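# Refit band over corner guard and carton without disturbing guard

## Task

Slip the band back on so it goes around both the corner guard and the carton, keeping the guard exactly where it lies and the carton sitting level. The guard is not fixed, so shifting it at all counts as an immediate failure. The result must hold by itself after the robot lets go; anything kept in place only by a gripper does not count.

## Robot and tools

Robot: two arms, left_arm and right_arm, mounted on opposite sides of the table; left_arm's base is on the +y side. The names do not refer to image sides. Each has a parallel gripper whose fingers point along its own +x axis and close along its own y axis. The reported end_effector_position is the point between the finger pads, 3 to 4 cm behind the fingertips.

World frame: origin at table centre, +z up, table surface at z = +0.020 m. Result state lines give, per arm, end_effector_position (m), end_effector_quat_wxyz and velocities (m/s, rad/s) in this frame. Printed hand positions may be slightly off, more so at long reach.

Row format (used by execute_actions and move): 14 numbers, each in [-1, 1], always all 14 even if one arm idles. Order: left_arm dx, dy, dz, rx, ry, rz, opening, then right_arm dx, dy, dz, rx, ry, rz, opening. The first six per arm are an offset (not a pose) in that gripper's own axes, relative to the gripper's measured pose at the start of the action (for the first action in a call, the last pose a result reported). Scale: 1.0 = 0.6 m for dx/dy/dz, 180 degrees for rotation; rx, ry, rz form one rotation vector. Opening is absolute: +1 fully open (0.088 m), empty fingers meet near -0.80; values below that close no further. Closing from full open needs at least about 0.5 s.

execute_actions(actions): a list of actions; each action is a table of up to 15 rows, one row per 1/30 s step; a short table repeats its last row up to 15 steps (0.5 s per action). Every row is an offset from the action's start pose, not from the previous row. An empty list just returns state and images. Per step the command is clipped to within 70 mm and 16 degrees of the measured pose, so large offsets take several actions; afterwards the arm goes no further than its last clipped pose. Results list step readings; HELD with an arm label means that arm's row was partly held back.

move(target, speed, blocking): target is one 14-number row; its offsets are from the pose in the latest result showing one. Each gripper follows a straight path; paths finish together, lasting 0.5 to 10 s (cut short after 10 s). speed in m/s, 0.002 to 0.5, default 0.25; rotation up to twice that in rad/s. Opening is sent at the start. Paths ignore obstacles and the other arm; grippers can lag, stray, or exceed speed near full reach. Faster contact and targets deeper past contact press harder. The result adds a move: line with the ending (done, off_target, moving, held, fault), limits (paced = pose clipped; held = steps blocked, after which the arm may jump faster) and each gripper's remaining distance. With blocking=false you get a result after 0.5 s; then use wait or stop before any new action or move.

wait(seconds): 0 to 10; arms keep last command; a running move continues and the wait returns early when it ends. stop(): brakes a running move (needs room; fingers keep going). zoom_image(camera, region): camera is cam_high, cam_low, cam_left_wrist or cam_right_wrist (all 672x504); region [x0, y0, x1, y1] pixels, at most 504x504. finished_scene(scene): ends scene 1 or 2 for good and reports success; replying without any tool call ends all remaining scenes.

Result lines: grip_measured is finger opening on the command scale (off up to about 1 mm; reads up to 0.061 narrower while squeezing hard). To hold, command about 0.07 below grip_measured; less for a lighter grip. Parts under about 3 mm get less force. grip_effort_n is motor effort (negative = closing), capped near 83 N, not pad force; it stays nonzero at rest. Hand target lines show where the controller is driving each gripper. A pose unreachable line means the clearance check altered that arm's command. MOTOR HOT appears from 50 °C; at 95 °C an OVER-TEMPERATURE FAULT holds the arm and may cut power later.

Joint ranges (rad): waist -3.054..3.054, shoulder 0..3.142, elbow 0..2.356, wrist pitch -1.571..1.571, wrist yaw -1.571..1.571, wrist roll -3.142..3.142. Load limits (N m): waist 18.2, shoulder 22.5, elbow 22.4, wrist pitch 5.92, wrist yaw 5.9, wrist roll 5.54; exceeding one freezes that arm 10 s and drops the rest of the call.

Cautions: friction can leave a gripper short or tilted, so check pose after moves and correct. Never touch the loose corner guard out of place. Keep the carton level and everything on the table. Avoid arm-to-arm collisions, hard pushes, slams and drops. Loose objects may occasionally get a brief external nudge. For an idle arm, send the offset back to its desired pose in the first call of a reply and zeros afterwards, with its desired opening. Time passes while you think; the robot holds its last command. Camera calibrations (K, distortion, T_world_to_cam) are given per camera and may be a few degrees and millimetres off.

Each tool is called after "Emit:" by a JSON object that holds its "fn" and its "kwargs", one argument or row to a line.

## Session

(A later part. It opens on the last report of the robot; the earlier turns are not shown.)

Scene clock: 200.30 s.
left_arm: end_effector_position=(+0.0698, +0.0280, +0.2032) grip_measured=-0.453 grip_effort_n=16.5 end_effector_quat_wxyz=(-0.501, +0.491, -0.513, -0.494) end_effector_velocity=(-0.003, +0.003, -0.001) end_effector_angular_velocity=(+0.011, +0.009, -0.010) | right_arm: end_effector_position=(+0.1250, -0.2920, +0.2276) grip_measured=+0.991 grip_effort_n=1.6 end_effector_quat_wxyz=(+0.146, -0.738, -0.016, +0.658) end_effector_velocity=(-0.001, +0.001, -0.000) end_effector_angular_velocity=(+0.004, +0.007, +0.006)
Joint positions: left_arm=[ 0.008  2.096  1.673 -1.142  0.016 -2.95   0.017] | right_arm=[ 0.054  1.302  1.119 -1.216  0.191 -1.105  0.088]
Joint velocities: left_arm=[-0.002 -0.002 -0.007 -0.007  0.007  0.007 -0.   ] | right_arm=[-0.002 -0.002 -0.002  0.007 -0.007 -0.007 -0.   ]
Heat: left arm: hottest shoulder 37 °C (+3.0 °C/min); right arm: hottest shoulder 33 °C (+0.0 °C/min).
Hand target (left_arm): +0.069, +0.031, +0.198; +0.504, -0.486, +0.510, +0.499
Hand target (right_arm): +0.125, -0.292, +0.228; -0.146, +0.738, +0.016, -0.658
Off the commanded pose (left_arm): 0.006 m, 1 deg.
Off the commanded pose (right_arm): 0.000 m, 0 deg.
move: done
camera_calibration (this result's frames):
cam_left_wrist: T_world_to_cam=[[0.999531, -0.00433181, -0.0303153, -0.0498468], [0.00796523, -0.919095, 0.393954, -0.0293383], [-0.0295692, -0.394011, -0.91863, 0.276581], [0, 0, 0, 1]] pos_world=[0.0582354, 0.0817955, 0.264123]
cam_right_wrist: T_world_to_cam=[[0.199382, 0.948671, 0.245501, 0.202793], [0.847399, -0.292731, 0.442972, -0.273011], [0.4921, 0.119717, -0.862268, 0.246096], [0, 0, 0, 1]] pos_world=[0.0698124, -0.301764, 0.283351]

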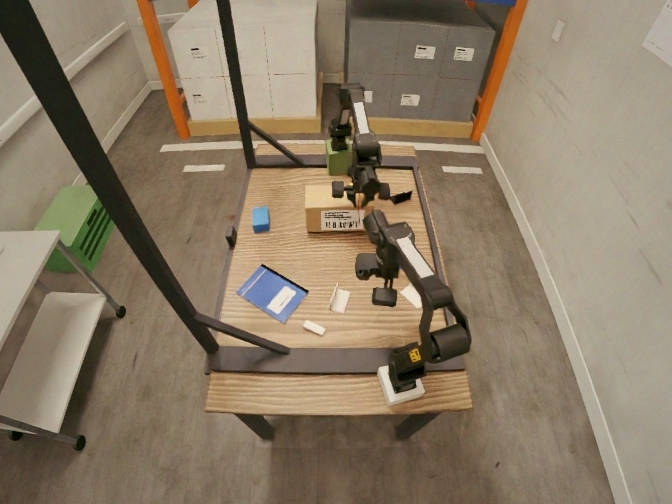

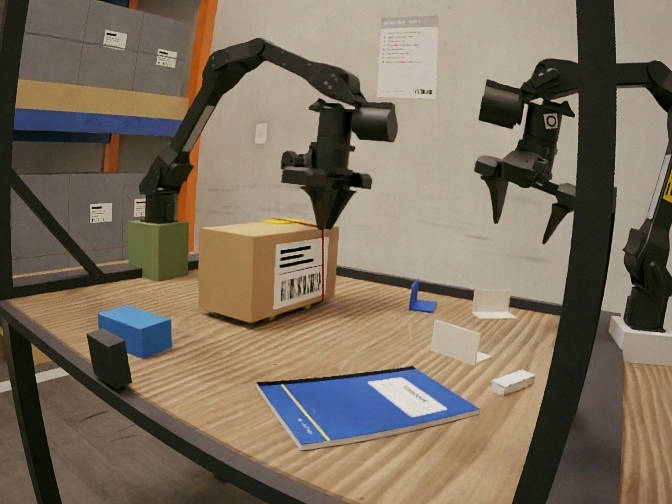

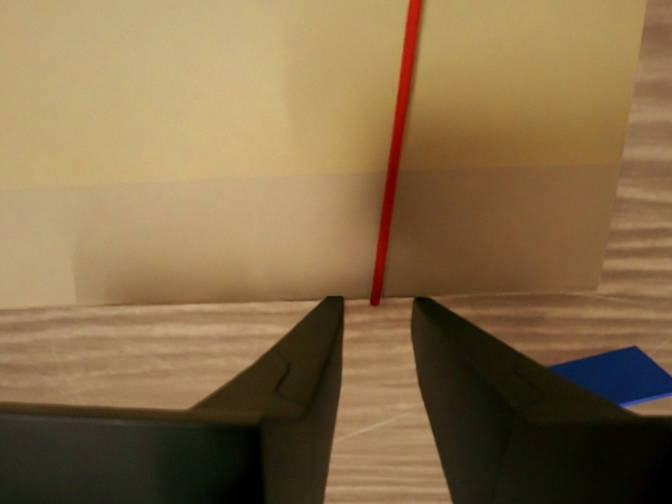

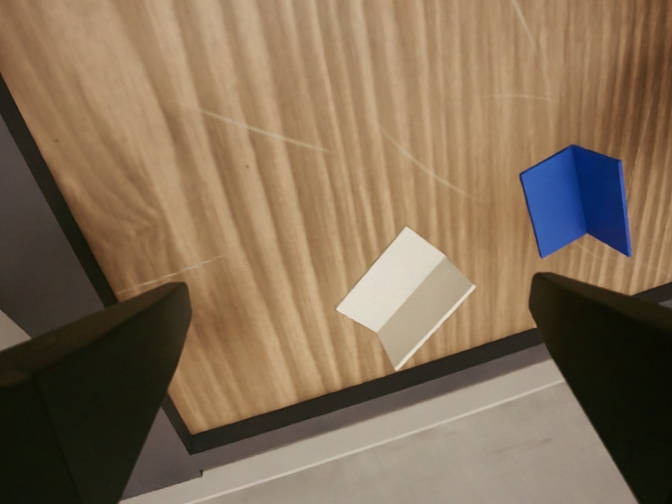

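Emit:
{"fn": "move", "kwargs": {
  "target": [0.011,0,0.014,0,-0.01,0,-0.45,0,0,0,0,0,0,1],
  "speed": 0.02
}}

Scene clock: 204.43 s.
left_arm: end_effector_position=(+0.0696, +0.0291, +0.2017) grip_measured=-0.453 grip_effort_n=16.5 end_effector_quat_wxyz=(-0.502, +0.490, -0.513, -0.495) end_effector_velocity=(-0.002, +0.002, +0.000) end_effector_angular_velocity=(+0.009, -0.006, +0.000) | right_arm: end_effector_position=(+0.1250, -0.2920, +0.2276) grip_measured=+0.991 grip_effort_n=1.2 end_effector_quat_wxyz=(+0.146, -0.738, -0.016, +0.658) end_effector_velocity=(+0.001, -0.005, -0.000) end_effector_angular_velocity=(-0.019, +0.000, +0.006)
Joint positions: left_arm=[ 0.008  2.096  1.667 -1.14   0.016 -2.95   0.017] | right_arm=[ 0.054  1.302  1.119 -1.216  0.191 -1.105  0.088]
Joint velocities: left_arm=[-0.007 -0.002 -0.002 -0.007 -0.007 -0.007 -0.   ] | right_arm=[-0.002 -0.007 -0.002 -0.022 -0.007 -0.007  0.   ]
Heat: left arm: hottest shoulder 38 °C (+4.0 °C/min); right arm: hottest shoulder 33 °C (+0.0 °C/min).
Hand target (left_arm): +0.070, +0.036, +0.197; +0.509, -0.483, +0.505, +0.502
Hand target (right_arm): +0.125, -0.292, +0.228; -0.146, +0.738, +0.016, -0.658
Off the commanded pose (left_arm): 0.009 m, 2 deg.
Off the commanded pose (right_arm): 0.000 m, 0 deg.
move: off_target (left_arm)
camera_calibration (this result's frames):
cam_left_wrist: T_world_to_cam=[[0.999512, -0.00421649, -0.0309459, -0.049583], [0.00820638, -0.920572, 0.390486, -0.027001], [-0.0301344, -0.39055, -0.920088, 0.27585], [0, 0, 0, 1]] pos_world=[0.058093, 0.0826678, 0.262816]
cam_right_wrist: T_world_to_cam=[[0.199382, 0.948671, 0.245501, 0.202793], [0.847399, -0.292731, 0.442972, -0.273011], [0.4921, 0.119717, -0.862268, 0.246096], [0, 0, 0, 1]] pos_world=[0.0698124, -0.301764, 0.283351]

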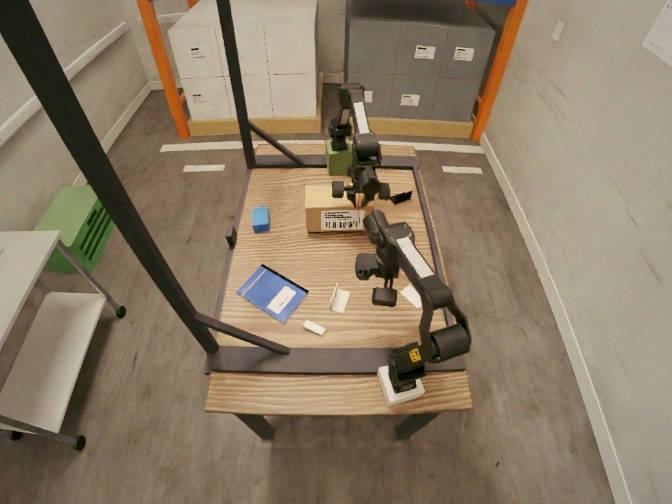

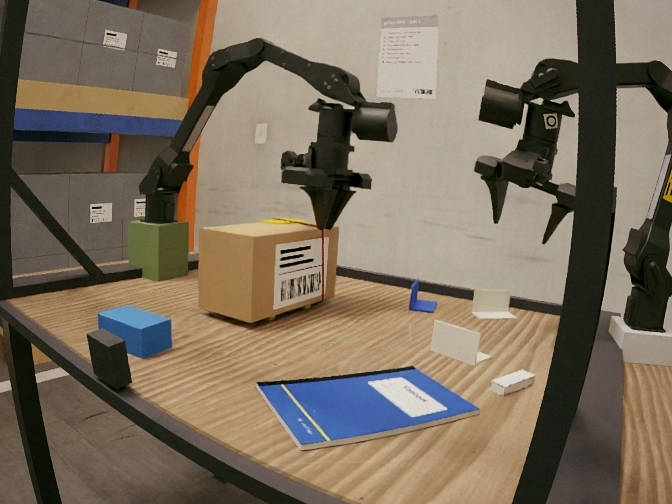

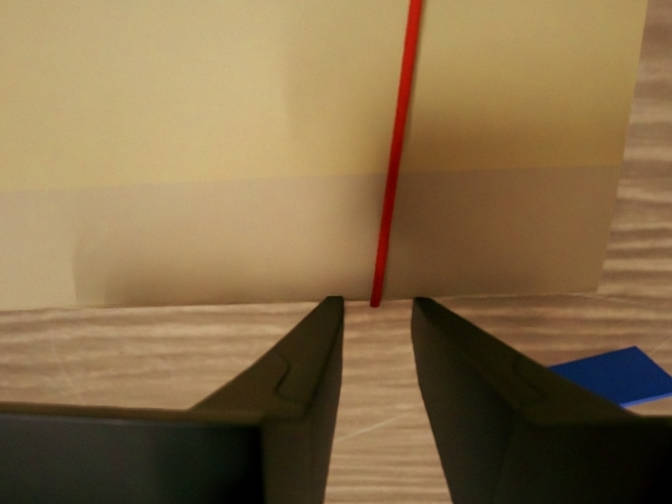

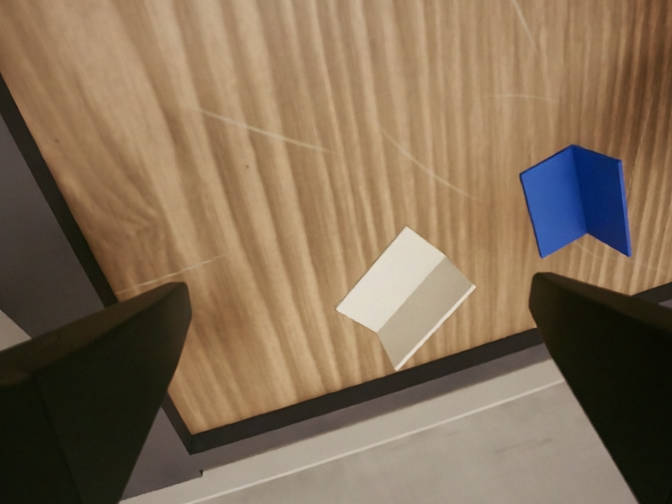

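Emit:
{"fn": "move", "kwargs": {
  "target": [0.006,0,0.025,0,-0.01,0,-0.45,0,0,0,0,0,0,1],
  "speed": 0.02
}}

Emit:
{"fn": "zoom_image", "kwargs": {
  "camera": "cam_low",
  "region": [270,180,370,280]
}}

Scene clock: 208.13 s.
left_arm: end_effector_position=(+0.0688, +0.0361, +0.2030) grip_measured=-0.453 grip_effort_n=16.5 end_effector_quat_wxyz=(-0.503, +0.489, -0.512, -0.496) end_effector_velocity=(-0.003, +0.003, -0.001) end_effector_angular_velocity=(+0.011, +0.009, +0.005) | right_arm: end_effector_position=(+0.1250, -0.2920, +0.2276) grip_measured=+0.991 grip_effort_n=1.2 end_effector_quat_wxyz=(+0.146, -0.738, -0.016, +0.658) end_effector_velocity=(-0.000, -0.001, +0.001) end_effector_angular_velocity=(-0.005, +0.005, +0.006)
Joint positions: left_arm=[ 0.008  2.07   1.632 -1.134  0.015 -2.95   0.017] | right_arm=[ 0.054  1.302  1.119 -1.216  0.191 -1.105  0.088]
Joint velocities: left_arm=[-0.002 -0.002 -0.007 -0.007  0.007 -0.007 -0.   ] | right_arm=[-0.002 -0.002  0.002 -0.007 -0.007 -0.007 -0.   ]
Heat: left arm: hottest shoulder 38 °C (+4.0 °C/min); right arm: hottest shoulder 33 °C (+0.0 °C/min).
Hand target (left_arm): +0.070, +0.044, +0.198; +0.510, -0.482, +0.505, +0.503
Hand target (right_arm): +0.125, -0.292, +0.228; -0.146, +0.738, +0.016, -0.658
Off the commanded pose (left_arm): 0.010 m, 2 deg.
Off the commanded pose (right_arm): 0.000 m, 0 deg.
move: off_target (left_arm)
camera_calibration (this result's frames):
cam_left_wrist: T_world_to_cam=[[0.999537, -0.00375962, -0.0301959, -0.0488797], [0.00826259, -0.92152, 0.388242, -0.0206534], [-0.0292858, -0.388312, -0.921063, 0.279807], [0, 0, 0, 1]] pos_world=[0.0572221, 0.0894362, 0.264263]
cam_right_wrist: T_world_to_cam=[[0.199382, 0.948671, 0.245501, 0.202793], [0.847399, -0.292731, 0.442972, -0.273011], [0.4921, 0.119717, -0.862268, 0.246096], [0, 0, 0, 1]] pos_world=[0.0698124, -0.301764, 0.283351]

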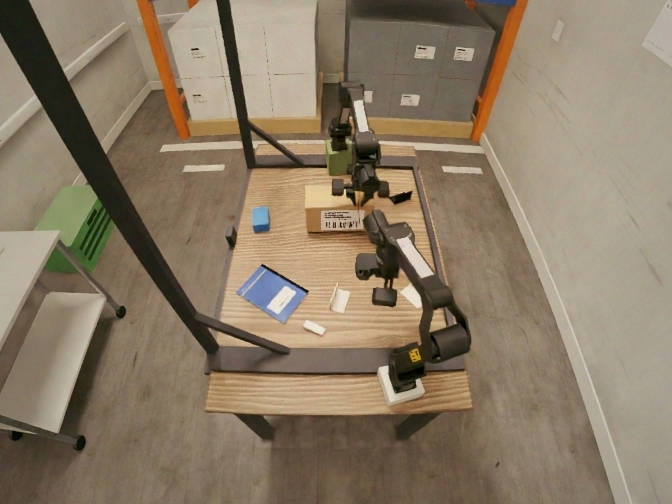

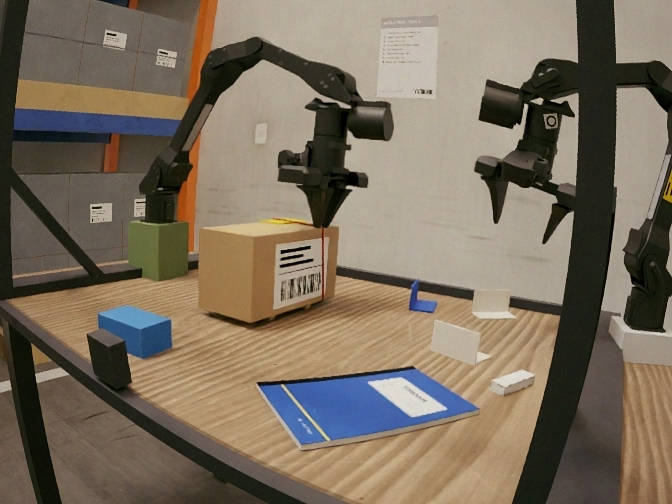

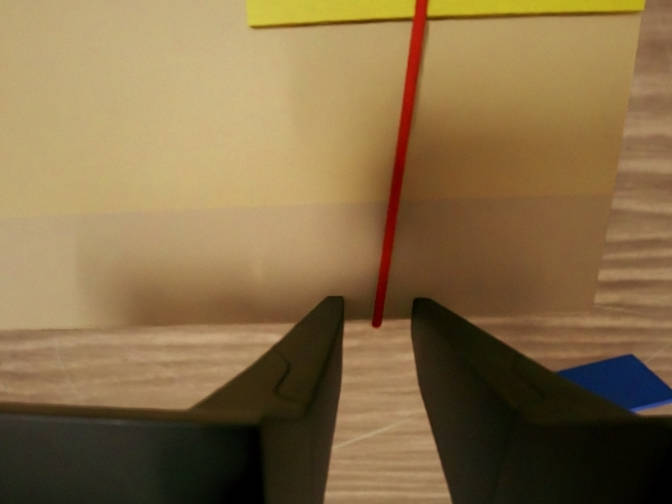

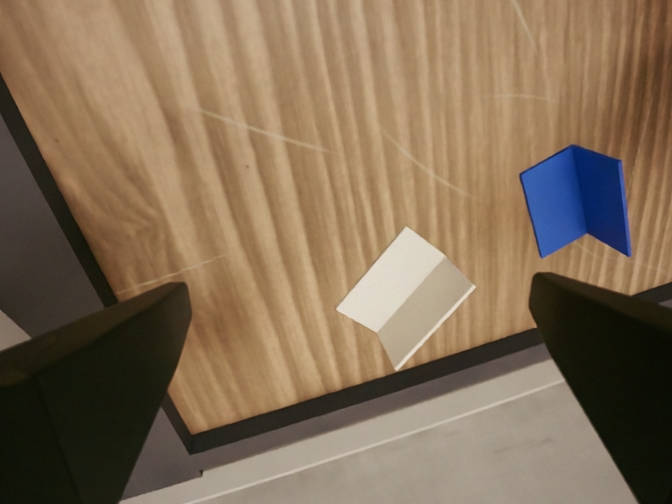

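Region (270, 180, 370, 280) of cam_low's 672x504 image, scaled by 5.040, with more detail than that image has.

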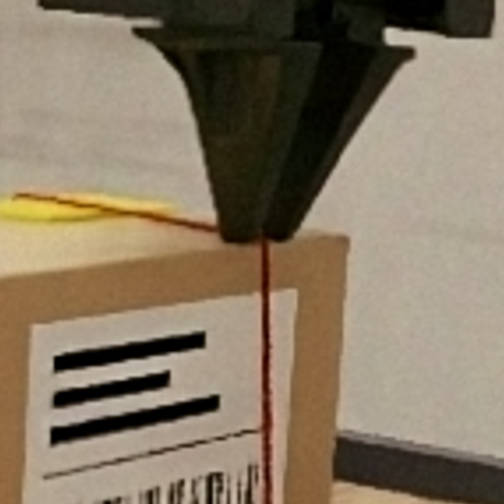

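Emit:
{"fn": "move", "kwargs": {
  "target": [0.013,0,0.003,0,0,0,-0.45,0,0,0,0,0,0,1],
  "speed": 0.02
}}

Scene clock: 211.20 s.
left_arm: end_effector_position=(+0.0689, +0.0357, +0.2023) grip_measured=-0.453 grip_effort_n=16.5 end_effector_quat_wxyz=(-0.500, +0.493, -0.514, -0.492) end_effector_velocity=(-0.004, +0.001, -0.000) end_effector_angular_velocity=(-0.003, +0.007, -0.000) | right_arm: end_effector_position=(+0.1250, -0.2920, +0.2276) grip_measured=+0.991 grip_effort_n=1.2 end_effector_quat_wxyz=(+0.146, -0.738, -0.016, +0.658) end_effector_velocity=(-0.002, -0.000, -0.002) end_effector_angular_velocity=(+0.001, +0.009, -0.003)
Joint positions: left_arm=[ 0.008  2.061  1.616 -1.114  0.015 -2.95   0.017] | right_arm=[ 0.054  1.302  1.119 -1.216  0.191 -1.105  0.088]
Joint velocities: left_arm=[-0.007 -0.007 -0.012  0.007  0.007 -0.007 -0.   ] | right_arm=[ 0.002 -0.002 -0.007  0.007 -0.007  0.007 -0.   ]
Heat: left arm: hottest shoulder 39 °C (+6.1 °C/min); right arm: hottest shoulder 33 °C (+0.0 °C/min).
Hand target (left_arm): +0.069, +0.038, +0.195; +0.503, -0.489, +0.512, +0.496
Hand target (right_arm): +0.125, -0.292, +0.228; -0.146, +0.738, +0.016, -0.658
Off the commanded pose (left_arm): 0.007 m, 1 deg.
Off the commanded pose (right_arm): 0.000 m, 0 deg.
move: done
camera_calibration (this result's frames):
cam_left_wrist: T_world_to_cam=[[0.999596, -0.00412183, -0.0281141, -0.0493691], [0.00746139, -0.916626, 0.399676, -0.0231365], [-0.0274176, -0.399724, -0.916225, 0.278356], [0, 0, 0, 1]] pos_world=[0.0571536, 0.0898547, 0.262896]
cam_right_wrist: T_world_to_cam=[[0.199382, 0.948671, 0.245501, 0.202793], [0.847399, -0.292731, 0.442972, -0.273011], [0.4921, 0.119717, -0.862268, 0.246096], [0, 0, 0, 1]] pos_world=[0.0698124, -0.301764, 0.283351]

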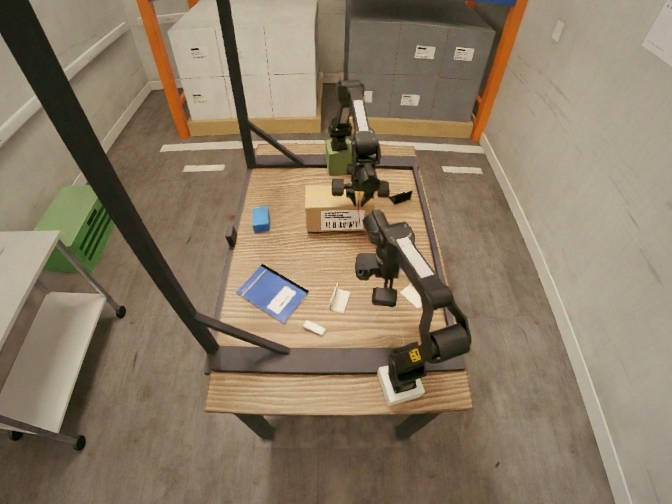

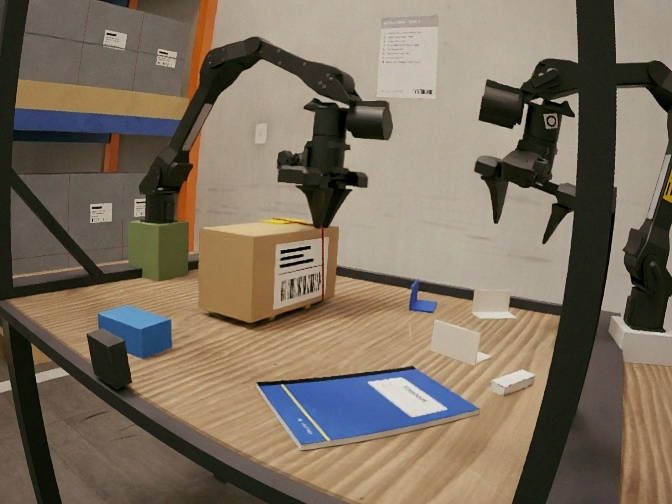

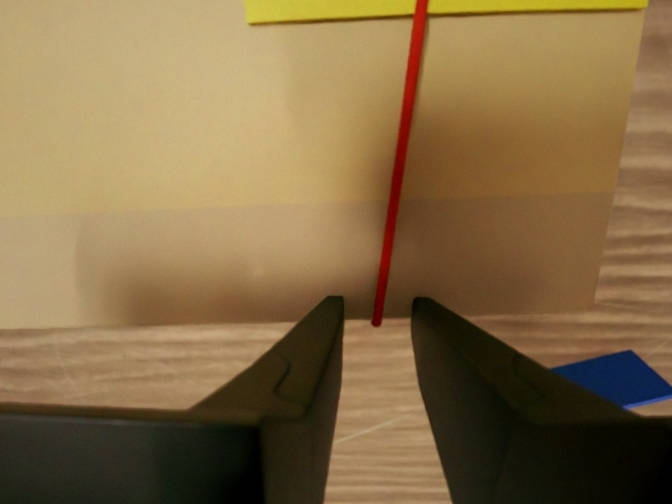

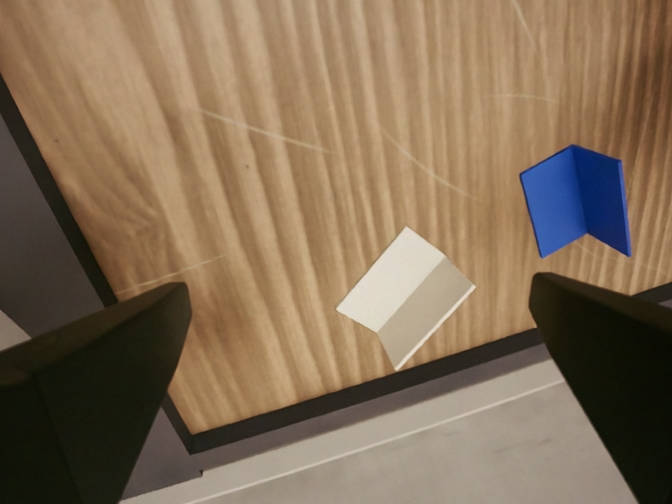

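Emit:
{"fn": "move", "kwargs": {
  "target": [0.016,0,0.0,0,-0.01,0,-0.45,0,0,0,0,0,0,1],
  "speed": 0.02
}}

Emit:
{"fn": "zoom_image", "kwargs": {
  "camera": "cam_low",
  "region": [290,200,350,260]
}}

Scene clock: 218.33 s.
left_arm: end_effector_position=(+0.0690, +0.0354, +0.2034) grip_measured=-0.453 grip_effort_n=16.5 end_effector_quat_wxyz=(-0.502, +0.492, -0.513, -0.493) end_effector_velocity=(-0.000, +0.001, +0.001) end_effector_angular_velocity=(+0.004, -0.007, +0.005) | right_arm: end_effector_position=(+0.1250, -0.2920, +0.2276) grip_measured=+0.991 grip_effort_n=0.7 end_effector_quat_wxyz=(+0.146, -0.738, -0.016, +0.658) end_effector_velocity=(-0.000, -0.004, -0.002) end_effector_angular_velocity=(-0.021, +0.012, +0.018)
Joint positions: left_arm=[ 0.008  2.065  1.627 -1.125  0.014 -2.95   0.017] | right_arm=[ 0.054  1.302  1.119 -1.216  0.191 -1.105  0.088]
Joint velocities: left_arm=[-0.002 -0.002  0.002 -0.007 -0.007 -0.007 -0.   ] | right_arm=[-0.007 -0.002 -0.007 -0.007 -0.022 -0.022 -0.   ]
Heat: left arm: hottest shoulder 39 °C (+6.1 °C/min); right arm: hottest shoulder 33 °C (+0.0 °C/min).
Hand target (left_arm): +0.069, +0.036, +0.193; +0.508, -0.485, +0.506, +0.500
Hand target (right_arm): +0.125, -0.292, +0.228; -0.146, +0.738, +0.016, -0.658
Off the commanded pose (left_arm): 0.011 m, 2 deg.
Off the commanded pose (right_arm): 0.000 m, 0 deg.
move: off_target (left_arm)
camera_calibration (this result's frames):
cam_left_wrist: T_world_to_cam=[[0.999607, -0.0043709, -0.0276804, -0.0494887], [0.00694215, -0.918349, 0.39571, -0.0229457], [-0.0271499, -0.395747, -0.917958, 0.279456], [0, 0, 0, 1]] pos_world=[0.0572158, 0.0893056, 0.264239]
cam_right_wrist: T_world_to_cam=[[0.199382, 0.948671, 0.245501, 0.202793], [0.847399, -0.292731, 0.442972, -0.273011], [0.4921, 0.119717, -0.862268, 0.246096], [0, 0, 0, 1]] pos_world=[0.0698124, -0.301764, 0.283351]

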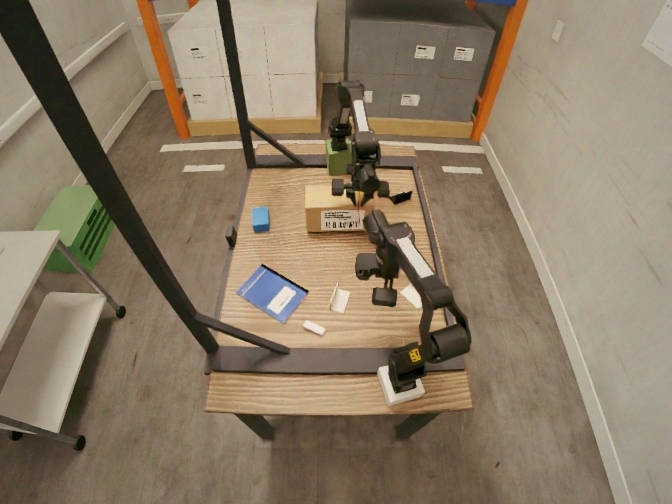

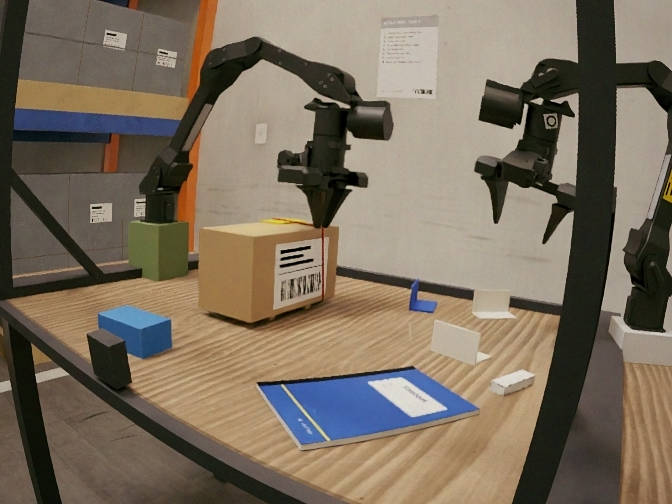

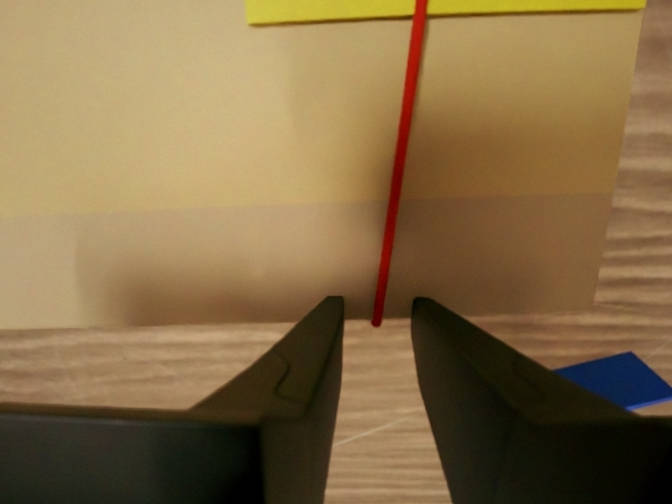

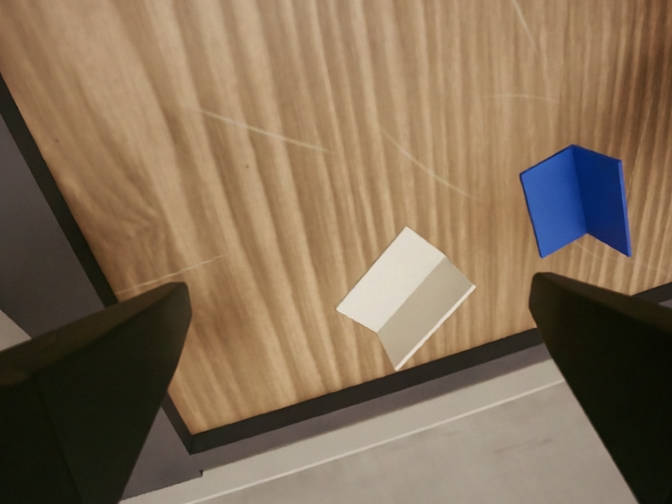

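Region (290, 200, 350, 260) of cam_low's 672x504 image, scaled by 8.400, with more detail than that image has.

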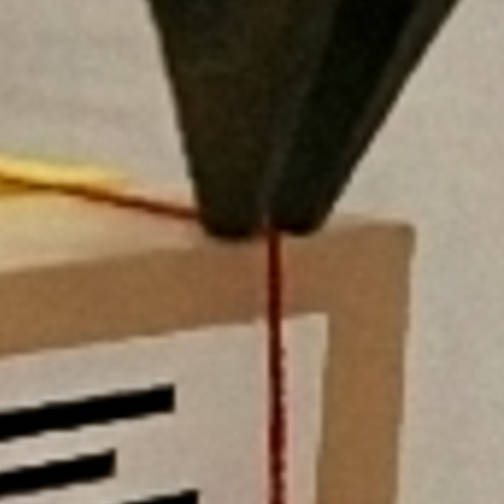

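Emit:
{"fn": "execute_actions", "kwargs": {
  "actions": [
    [[0.003,0,0,0,0,0,-0.5,0,0,0,0,0,0,1],[0.003,0,0,0,0,0,-0.55,0,0,0,0,0,0,1],[0.003,0,0,0,0,0,-0.6,0,0,0,0,0,0,1],[0.003,0,0,0,0,0,-0.64,0,0,0,0,0,0,1],[0.003,0,0,0,0,0,-0.68,0,0,0,0,0,0,1],[0.003,0,0,0,0,0,-0.72,0,0,0,0,0,0,1],[0.003,0,0,0,0,0,-0.75,0,0,0,0,0,0,1],[0.003,0,0,0,0,0,-0.78,0,0,0,0,0,0,1],[0.003,0,0,0,0,0,-0.81,0,0,0,0,0,0,1],[0.003,0,0,0,0,0,-0.84,0,0,0,0,0,0,1],[0.003,0,0,0,0,0,-0.87,0,0,0,0,0,0,1],[0.003,0,0,0,0,0,-0.9,0,0,0,0,0,0,1]],
    [[0.003,0,0,0,0,0,-0.9,0,0,0,0,0,0,1]]
  ]
}}

Emit:
{"fn": "move", "kwargs": {
  "target": [-0.018,0,0,0,0,0,-0.9,0,0,0,0,0,0,1],
  "speed": 0.02
}}

Scene clock: 226.70 s.
left_arm: end_effector_position=(+0.0698, +0.0345, +0.2035) grip_measured=-0.815 grip_effort_n=-83.5 end_effector_quat_wxyz=(-0.501, +0.494, -0.513, -0.492) end_effector_velocity=(-0.002, -0.002, -0.000) end_effector_angular_velocity=(-0.008, +0.006, +0.005) | right_arm: end_effector_position=(+0.1250, -0.2920, +0.2276) grip_measured=+0.991 grip_effort_n=1.2 end_effector_quat_wxyz=(+0.146, -0.738, -0.016, +0.658) end_effector_velocity=(+0.002, -0.005, -0.001) end_effector_angular_velocity=(-0.024, -0.001, +0.001)
Joint positions: left_arm=[ 0.009  2.065  1.627 -1.12   0.013 -2.95   0.   ] | right_arm=[ 0.054  1.302  1.119 -1.216  0.191 -1.105  0.088]
Joint velocities: left_arm=[-0.002  0.002  0.002  0.007  0.007 -0.007  0.   ] | right_arm=[-0.007 -0.002 -0.002 -0.022 -0.007 -0.007  0.   ]
Heat: left arm: hottest shoulder 38 °C (+5.0 °C/min); right arm: hottest shoulder 32 °C (-1.0 °C/min).
Hand target (left_arm): +0.070, +0.035, +0.202; +0.501, -0.494, +0.513, +0.492
Hand target (right_arm): +0.125, -0.292, +0.228; -0.146, +0.738, +0.016, -0.658
Off the commanded pose (left_arm): 0.002 m, 0 deg.
Off the commanded pose (right_arm): 0.000 m, 0 deg.
Step readings (end_effector_position; steps 1 to 15: 1st action; 16 to 30: 2nd action):
0: left_arm (+0.0690, +0.0353, +0.2035) | right_arm (+0.1250, -0.2920, +0.2276)
1: left_arm (+0.0690, +0.0353, +0.2035) | right_arm (+0.1250, -0.2920, +0.2276)
2: left_arm (+0.0693, +0.0354, +0.2035) | right_arm (+0.1250, -0.2920, +0.2276)
4: left_arm (+0.0701, +0.0352, +0.2035) | right_arm (+0.1250, -0.2920, +0.2276)
8: left_arm (+0.0705, +0.0347, +0.2035) | right_arm (+0.1250, -0.2920, +0.2276)
15: left_arm (+0.0698, +0.0345, +0.2035) | right_arm (+0.1250, -0.2920, +0.2276)
16: left_arm (+0.0698, +0.0345, +0.2035) | right_arm (+0.1250, -0.2920, +0.2276)
17: left_arm (+0.0698, +0.0345, +0.2035) | right_arm (+0.1250, -0.2920, +0.2276)
19: left_arm (+0.0698, +0.0345, +0.2035) | right_arm (+0.1250, -0.2920, +0.2276)
23: left_arm (+0.0698, +0.0345, +0.2035) | right_arm (+0.1250, -0.2920, +0.2276)
30: end_effector_position above
camera_calibration (this result's frames):
cam_left_wrist: T_world_to_cam=[[0.999673, -0.0033341, -0.0253555, -0.0508542], [0.0070886, -0.916492, 0.39999, -0.024836], [-0.0245718, -0.400039, -0.916169, 0.27879], [0, 0, 0, 1]] pos_world=[0.0578639, 0.0885953, 0.264063]
cam_right_wrist: T_world_to_cam=[[0.199382, 0.948671, 0.245501, 0.202793], [0.847399, -0.292731, 0.442972, -0.273011], [0.4921, 0.119717, -0.862268, 0.246096], [0, 0, 0, 1]] pos_world=[0.0698124, -0.301764, 0.283351]

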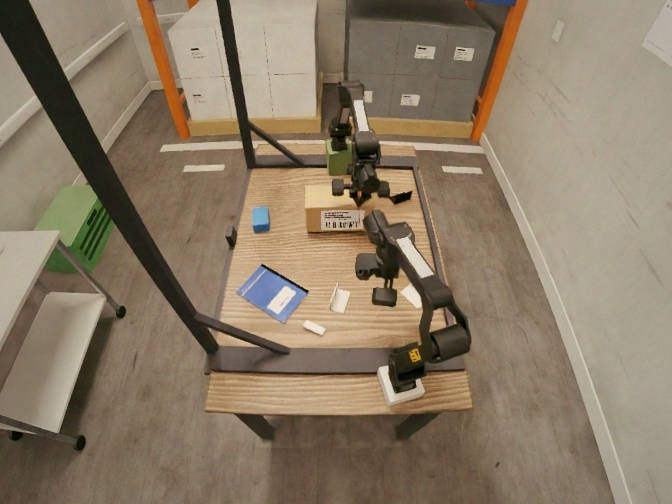

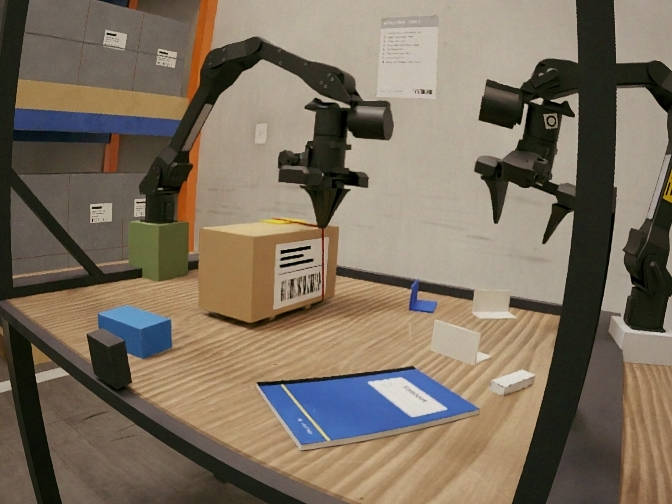

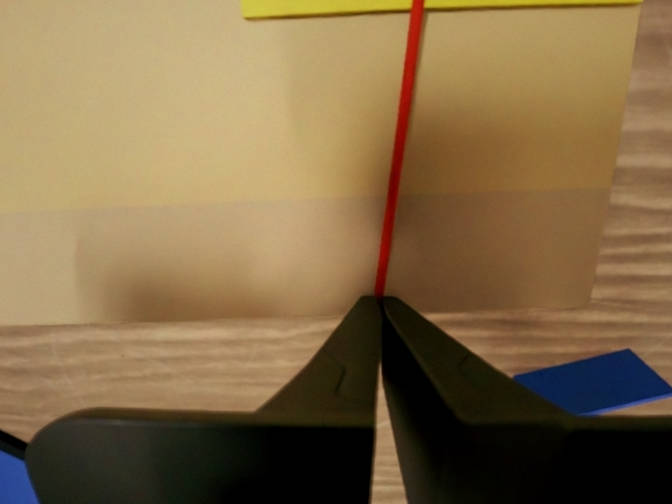

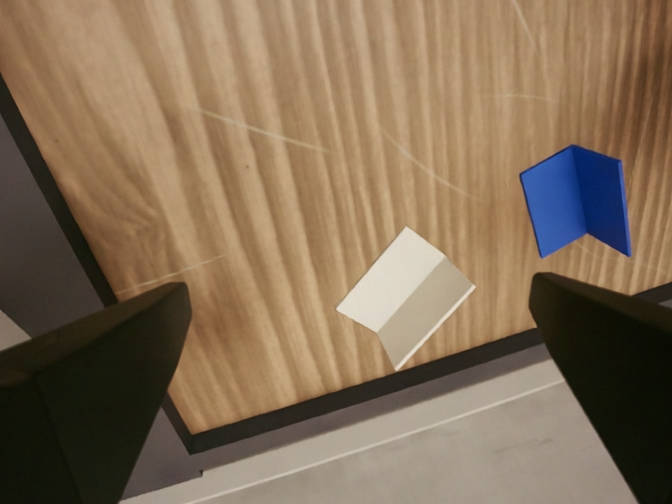

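Scene clock: 227.47 s.
left_arm: end_effector_position=(+0.0697, +0.0353, +0.2086) grip_measured=-0.815 grip_effort_n=-83.5 end_effector_quat_wxyz=(-0.503, +0.492, -0.512, -0.494) end_effector_velocity=(-0.002, +0.004, -0.000) end_effector_angular_velocity=(+0.023, -0.004, +0.000) | right_arm: end_effector_position=(+0.1250, -0.2920, +0.2276) grip_measured=+0.991 grip_effort_n=1.2 end_effector_quat_wxyz=(+0.146, -0.738, -0.016, +0.658) end_effector_velocity=(+0.002, -0.003, -0.003) end_effector_angular_velocity=(-0.019, +0.000, +0.001)
Joint positions: left_arm=[ 0.009  2.065  1.648 -1.149  0.013 -2.95   0.   ] | right_arm=[ 0.054  1.302  1.119 -1.216  0.191 -1.105  0.088]
Joint velocities: left_arm=[-0.007  0.002  0.002 -0.022 -0.007 -0.007  0.   ] | right_arm=[-0.007  0.002 -0.007 -0.007 -0.007 -0.007 -0.   ]
Heat: left arm: hottest shoulder 38 °C (+5.1 °C/min); right arm: hottest shoulder 32 °C (-1.0 °C/min).
Hand target (left_arm): +0.070, +0.035, +0.214; +0.501, -0.494, +0.513, +0.492
Hand target (right_arm): +0.125, -0.292, +0.228; -0.146, +0.738, +0.016, -0.658
Off the commanded pose (left_arm): 0.006 m, 0 deg.
Off the commanded pose (right_arm): 0.000 m, 0 deg.
move: done
camera_calibration (this result's frames):
cam_left_wrist: T_world_to_cam=[[0.999637, -0.00311838, -0.0267439, -0.0502977], [0.00762825, -0.919773, 0.392377, -0.0244234], [-0.0258219, -0.392438, -0.919416, 0.284286], [0, 0, 0, 1]] pos_world=[0.0578066, 0.0889438, 0.269615]
cam_right_wrist: T_world_to_cam=[[0.199382, 0.948671, 0.245501, 0.202793], [0.847399, -0.292731, 0.442972, -0.273011], [0.4921, 0.119717, -0.862268, 0.246096], [0, 0, 0, 1]] pos_world=[0.0698124, -0.301764, 0.283351]

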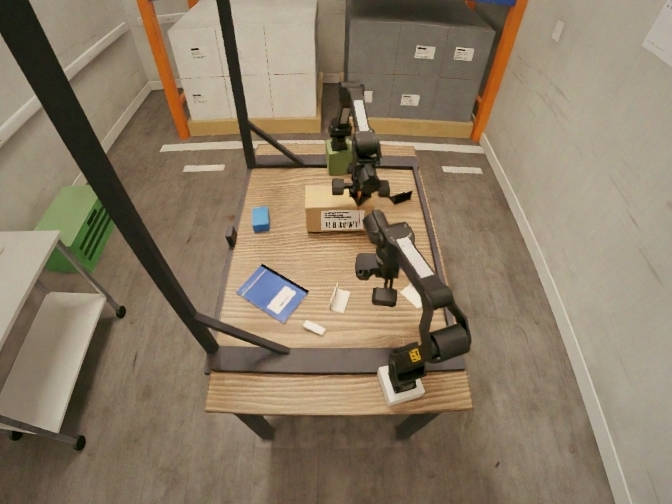

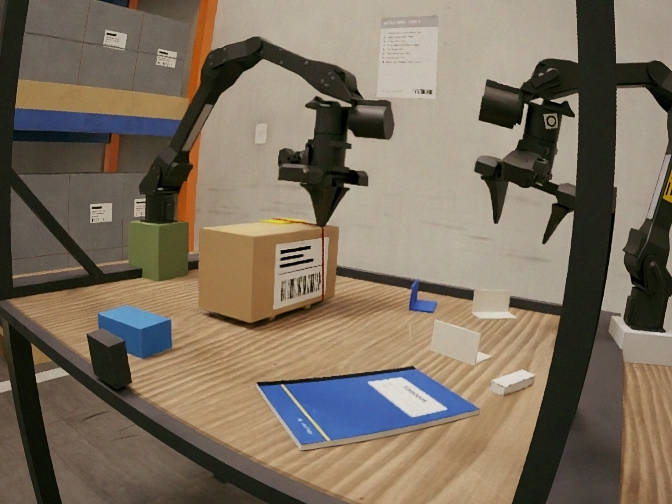

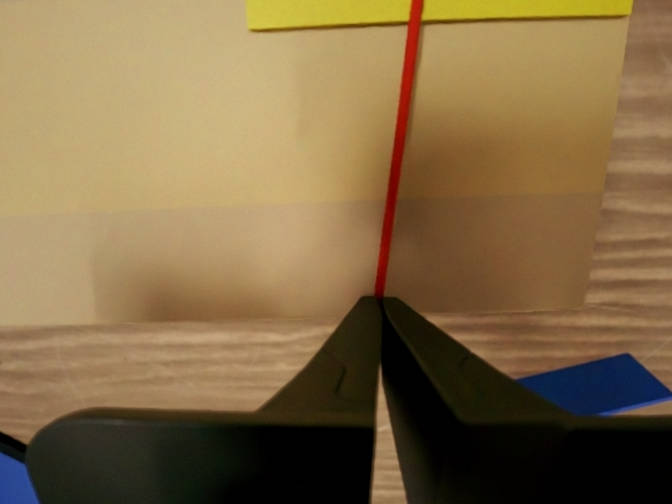

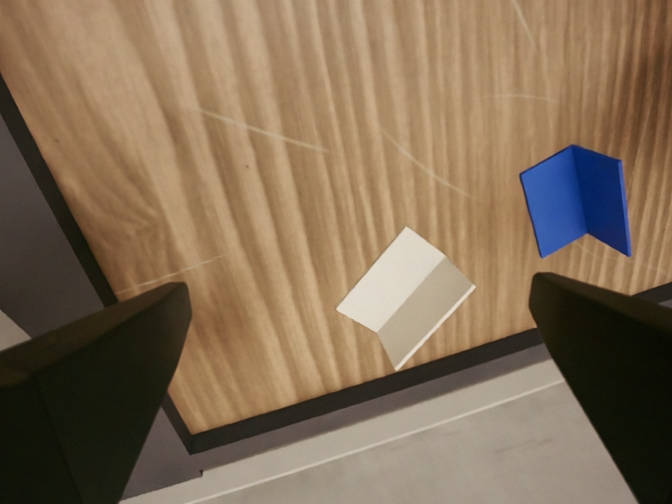

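Emit:
{"fn": "move", "kwargs": {
  "target": [0,-0.033,-0.015,0,0,0,-0.9,0,0,0,0,0,0,1],
  "speed": 0.02
}}

Emit:
{"fn": "zoom_image", "kwargs": {
  "camera": "cam_low",
  "region": [260,180,360,320]
}}

Scene clock: 232.43 s.
left_arm: end_effector_position=(+0.0876, +0.0307, +0.2077) grip_measured=-0.815 grip_effort_n=-83.5 end_effector_quat_wxyz=(-0.503, +0.490, -0.509, -0.498) end_effector_velocity=(-0.003, +0.002, +0.003) end_effector_angular_velocity=(+0.010, +0.010, -0.010) | right_arm: end_effector_position=(+0.1250, -0.2920, +0.2276) grip_measured=+0.991 grip_effort_n=1.2 end_effector_quat_wxyz=(+0.146, -0.738, -0.016, +0.658) end_effector_velocity=(-0.002, +0.000, -0.001) end_effector_angular_velocity=(-0.000, +0.021, +0.003)
Joint positions: left_arm=[ 0.051  2.105  1.706 -1.177  0.013 -2.912  0.   ] | right_arm=[ 0.054  1.302  1.119 -1.216  0.191 -1.105  0.088]
Joint velocities: left_arm=[-0.002 -0.002  0.007 -0.022  0.007  0.007  0.   ] | right_arm=[-0.007 -0.002 -0.002  0.007 -0.022 -0.007 -0.   ]
Heat: left arm: hottest shoulder 39 °C (+6.1 °C/min); right arm: hottest shoulder 32 °C (-1.0 °C/min).
Hand target (left_arm): +0.089, +0.026, +0.209; +0.502, -0.492, +0.512, +0.494
Hand target (right_arm): +0.125, -0.292, +0.228; -0.146, +0.738, +0.016, -0.658
Off the commanded pose (left_arm): 0.005 m, 1 deg.
Off the commanded pose (right_arm): 0.000 m, 0 deg.
move: done
camera_calibration (this result's frames):
cam_left_wrist: T_world_to_cam=[[0.999577, 0.00173785, -0.0290206, -0.0679509], [0.0127306, -0.923585, 0.383183, -0.0268395], [-0.0261371, -0.38339, -0.923216, 0.28268], [0, 0, 0, 1]] pos_world=[0.0756522, 0.0837062, 0.269287]
cam_right_wrist: T_world_to_cam=[[0.199382, 0.948671, 0.245501, 0.202793], [0.847399, -0.292731, 0.442972, -0.273011], [0.4921, 0.119717, -0.862268, 0.246096], [0, 0, 0, 1]] pos_world=[0.0698124, -0.301764, 0.283351]

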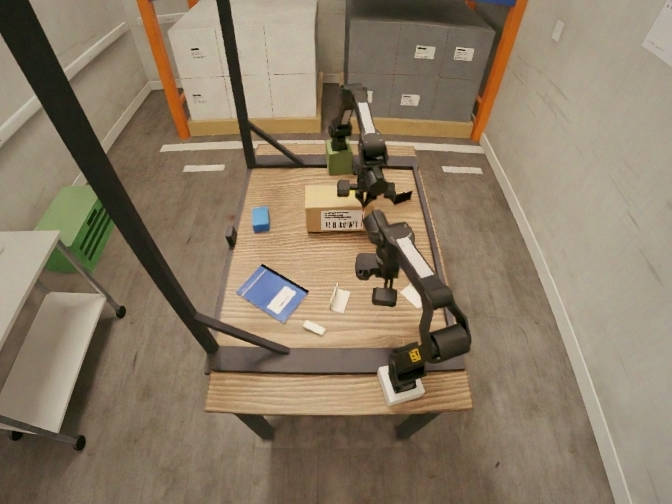

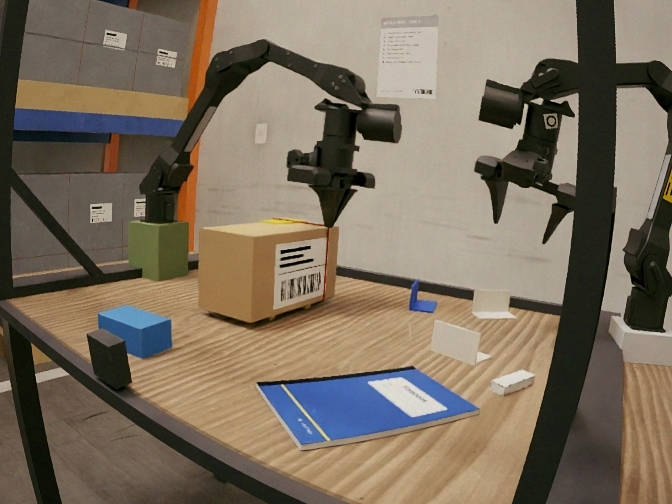

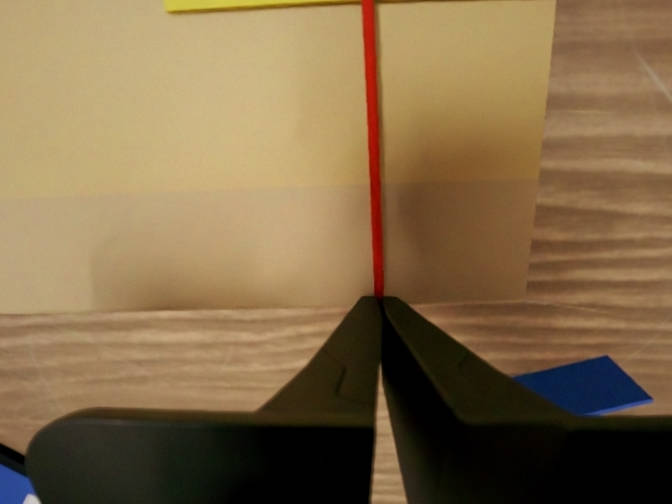

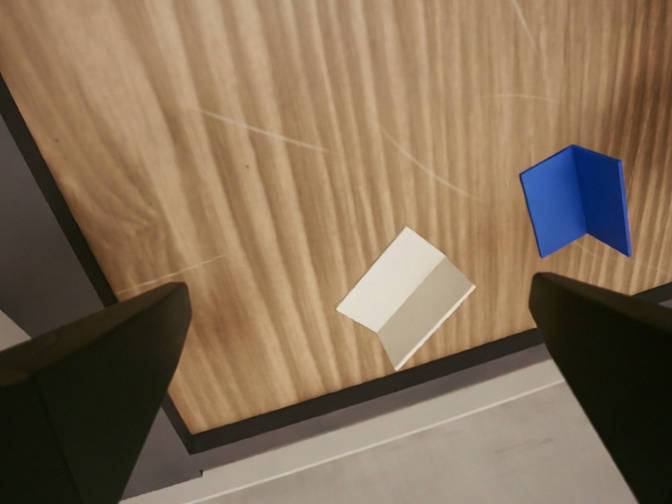

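Region (260, 180, 360, 320) of cam_low's 672x504 image, scaled by 3.600, with more detail than that image has; it fills the left 360 columns of this view, and the rest is white.

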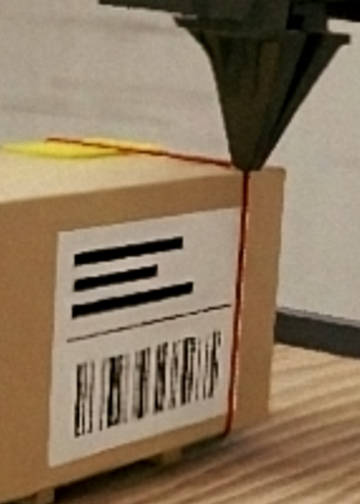

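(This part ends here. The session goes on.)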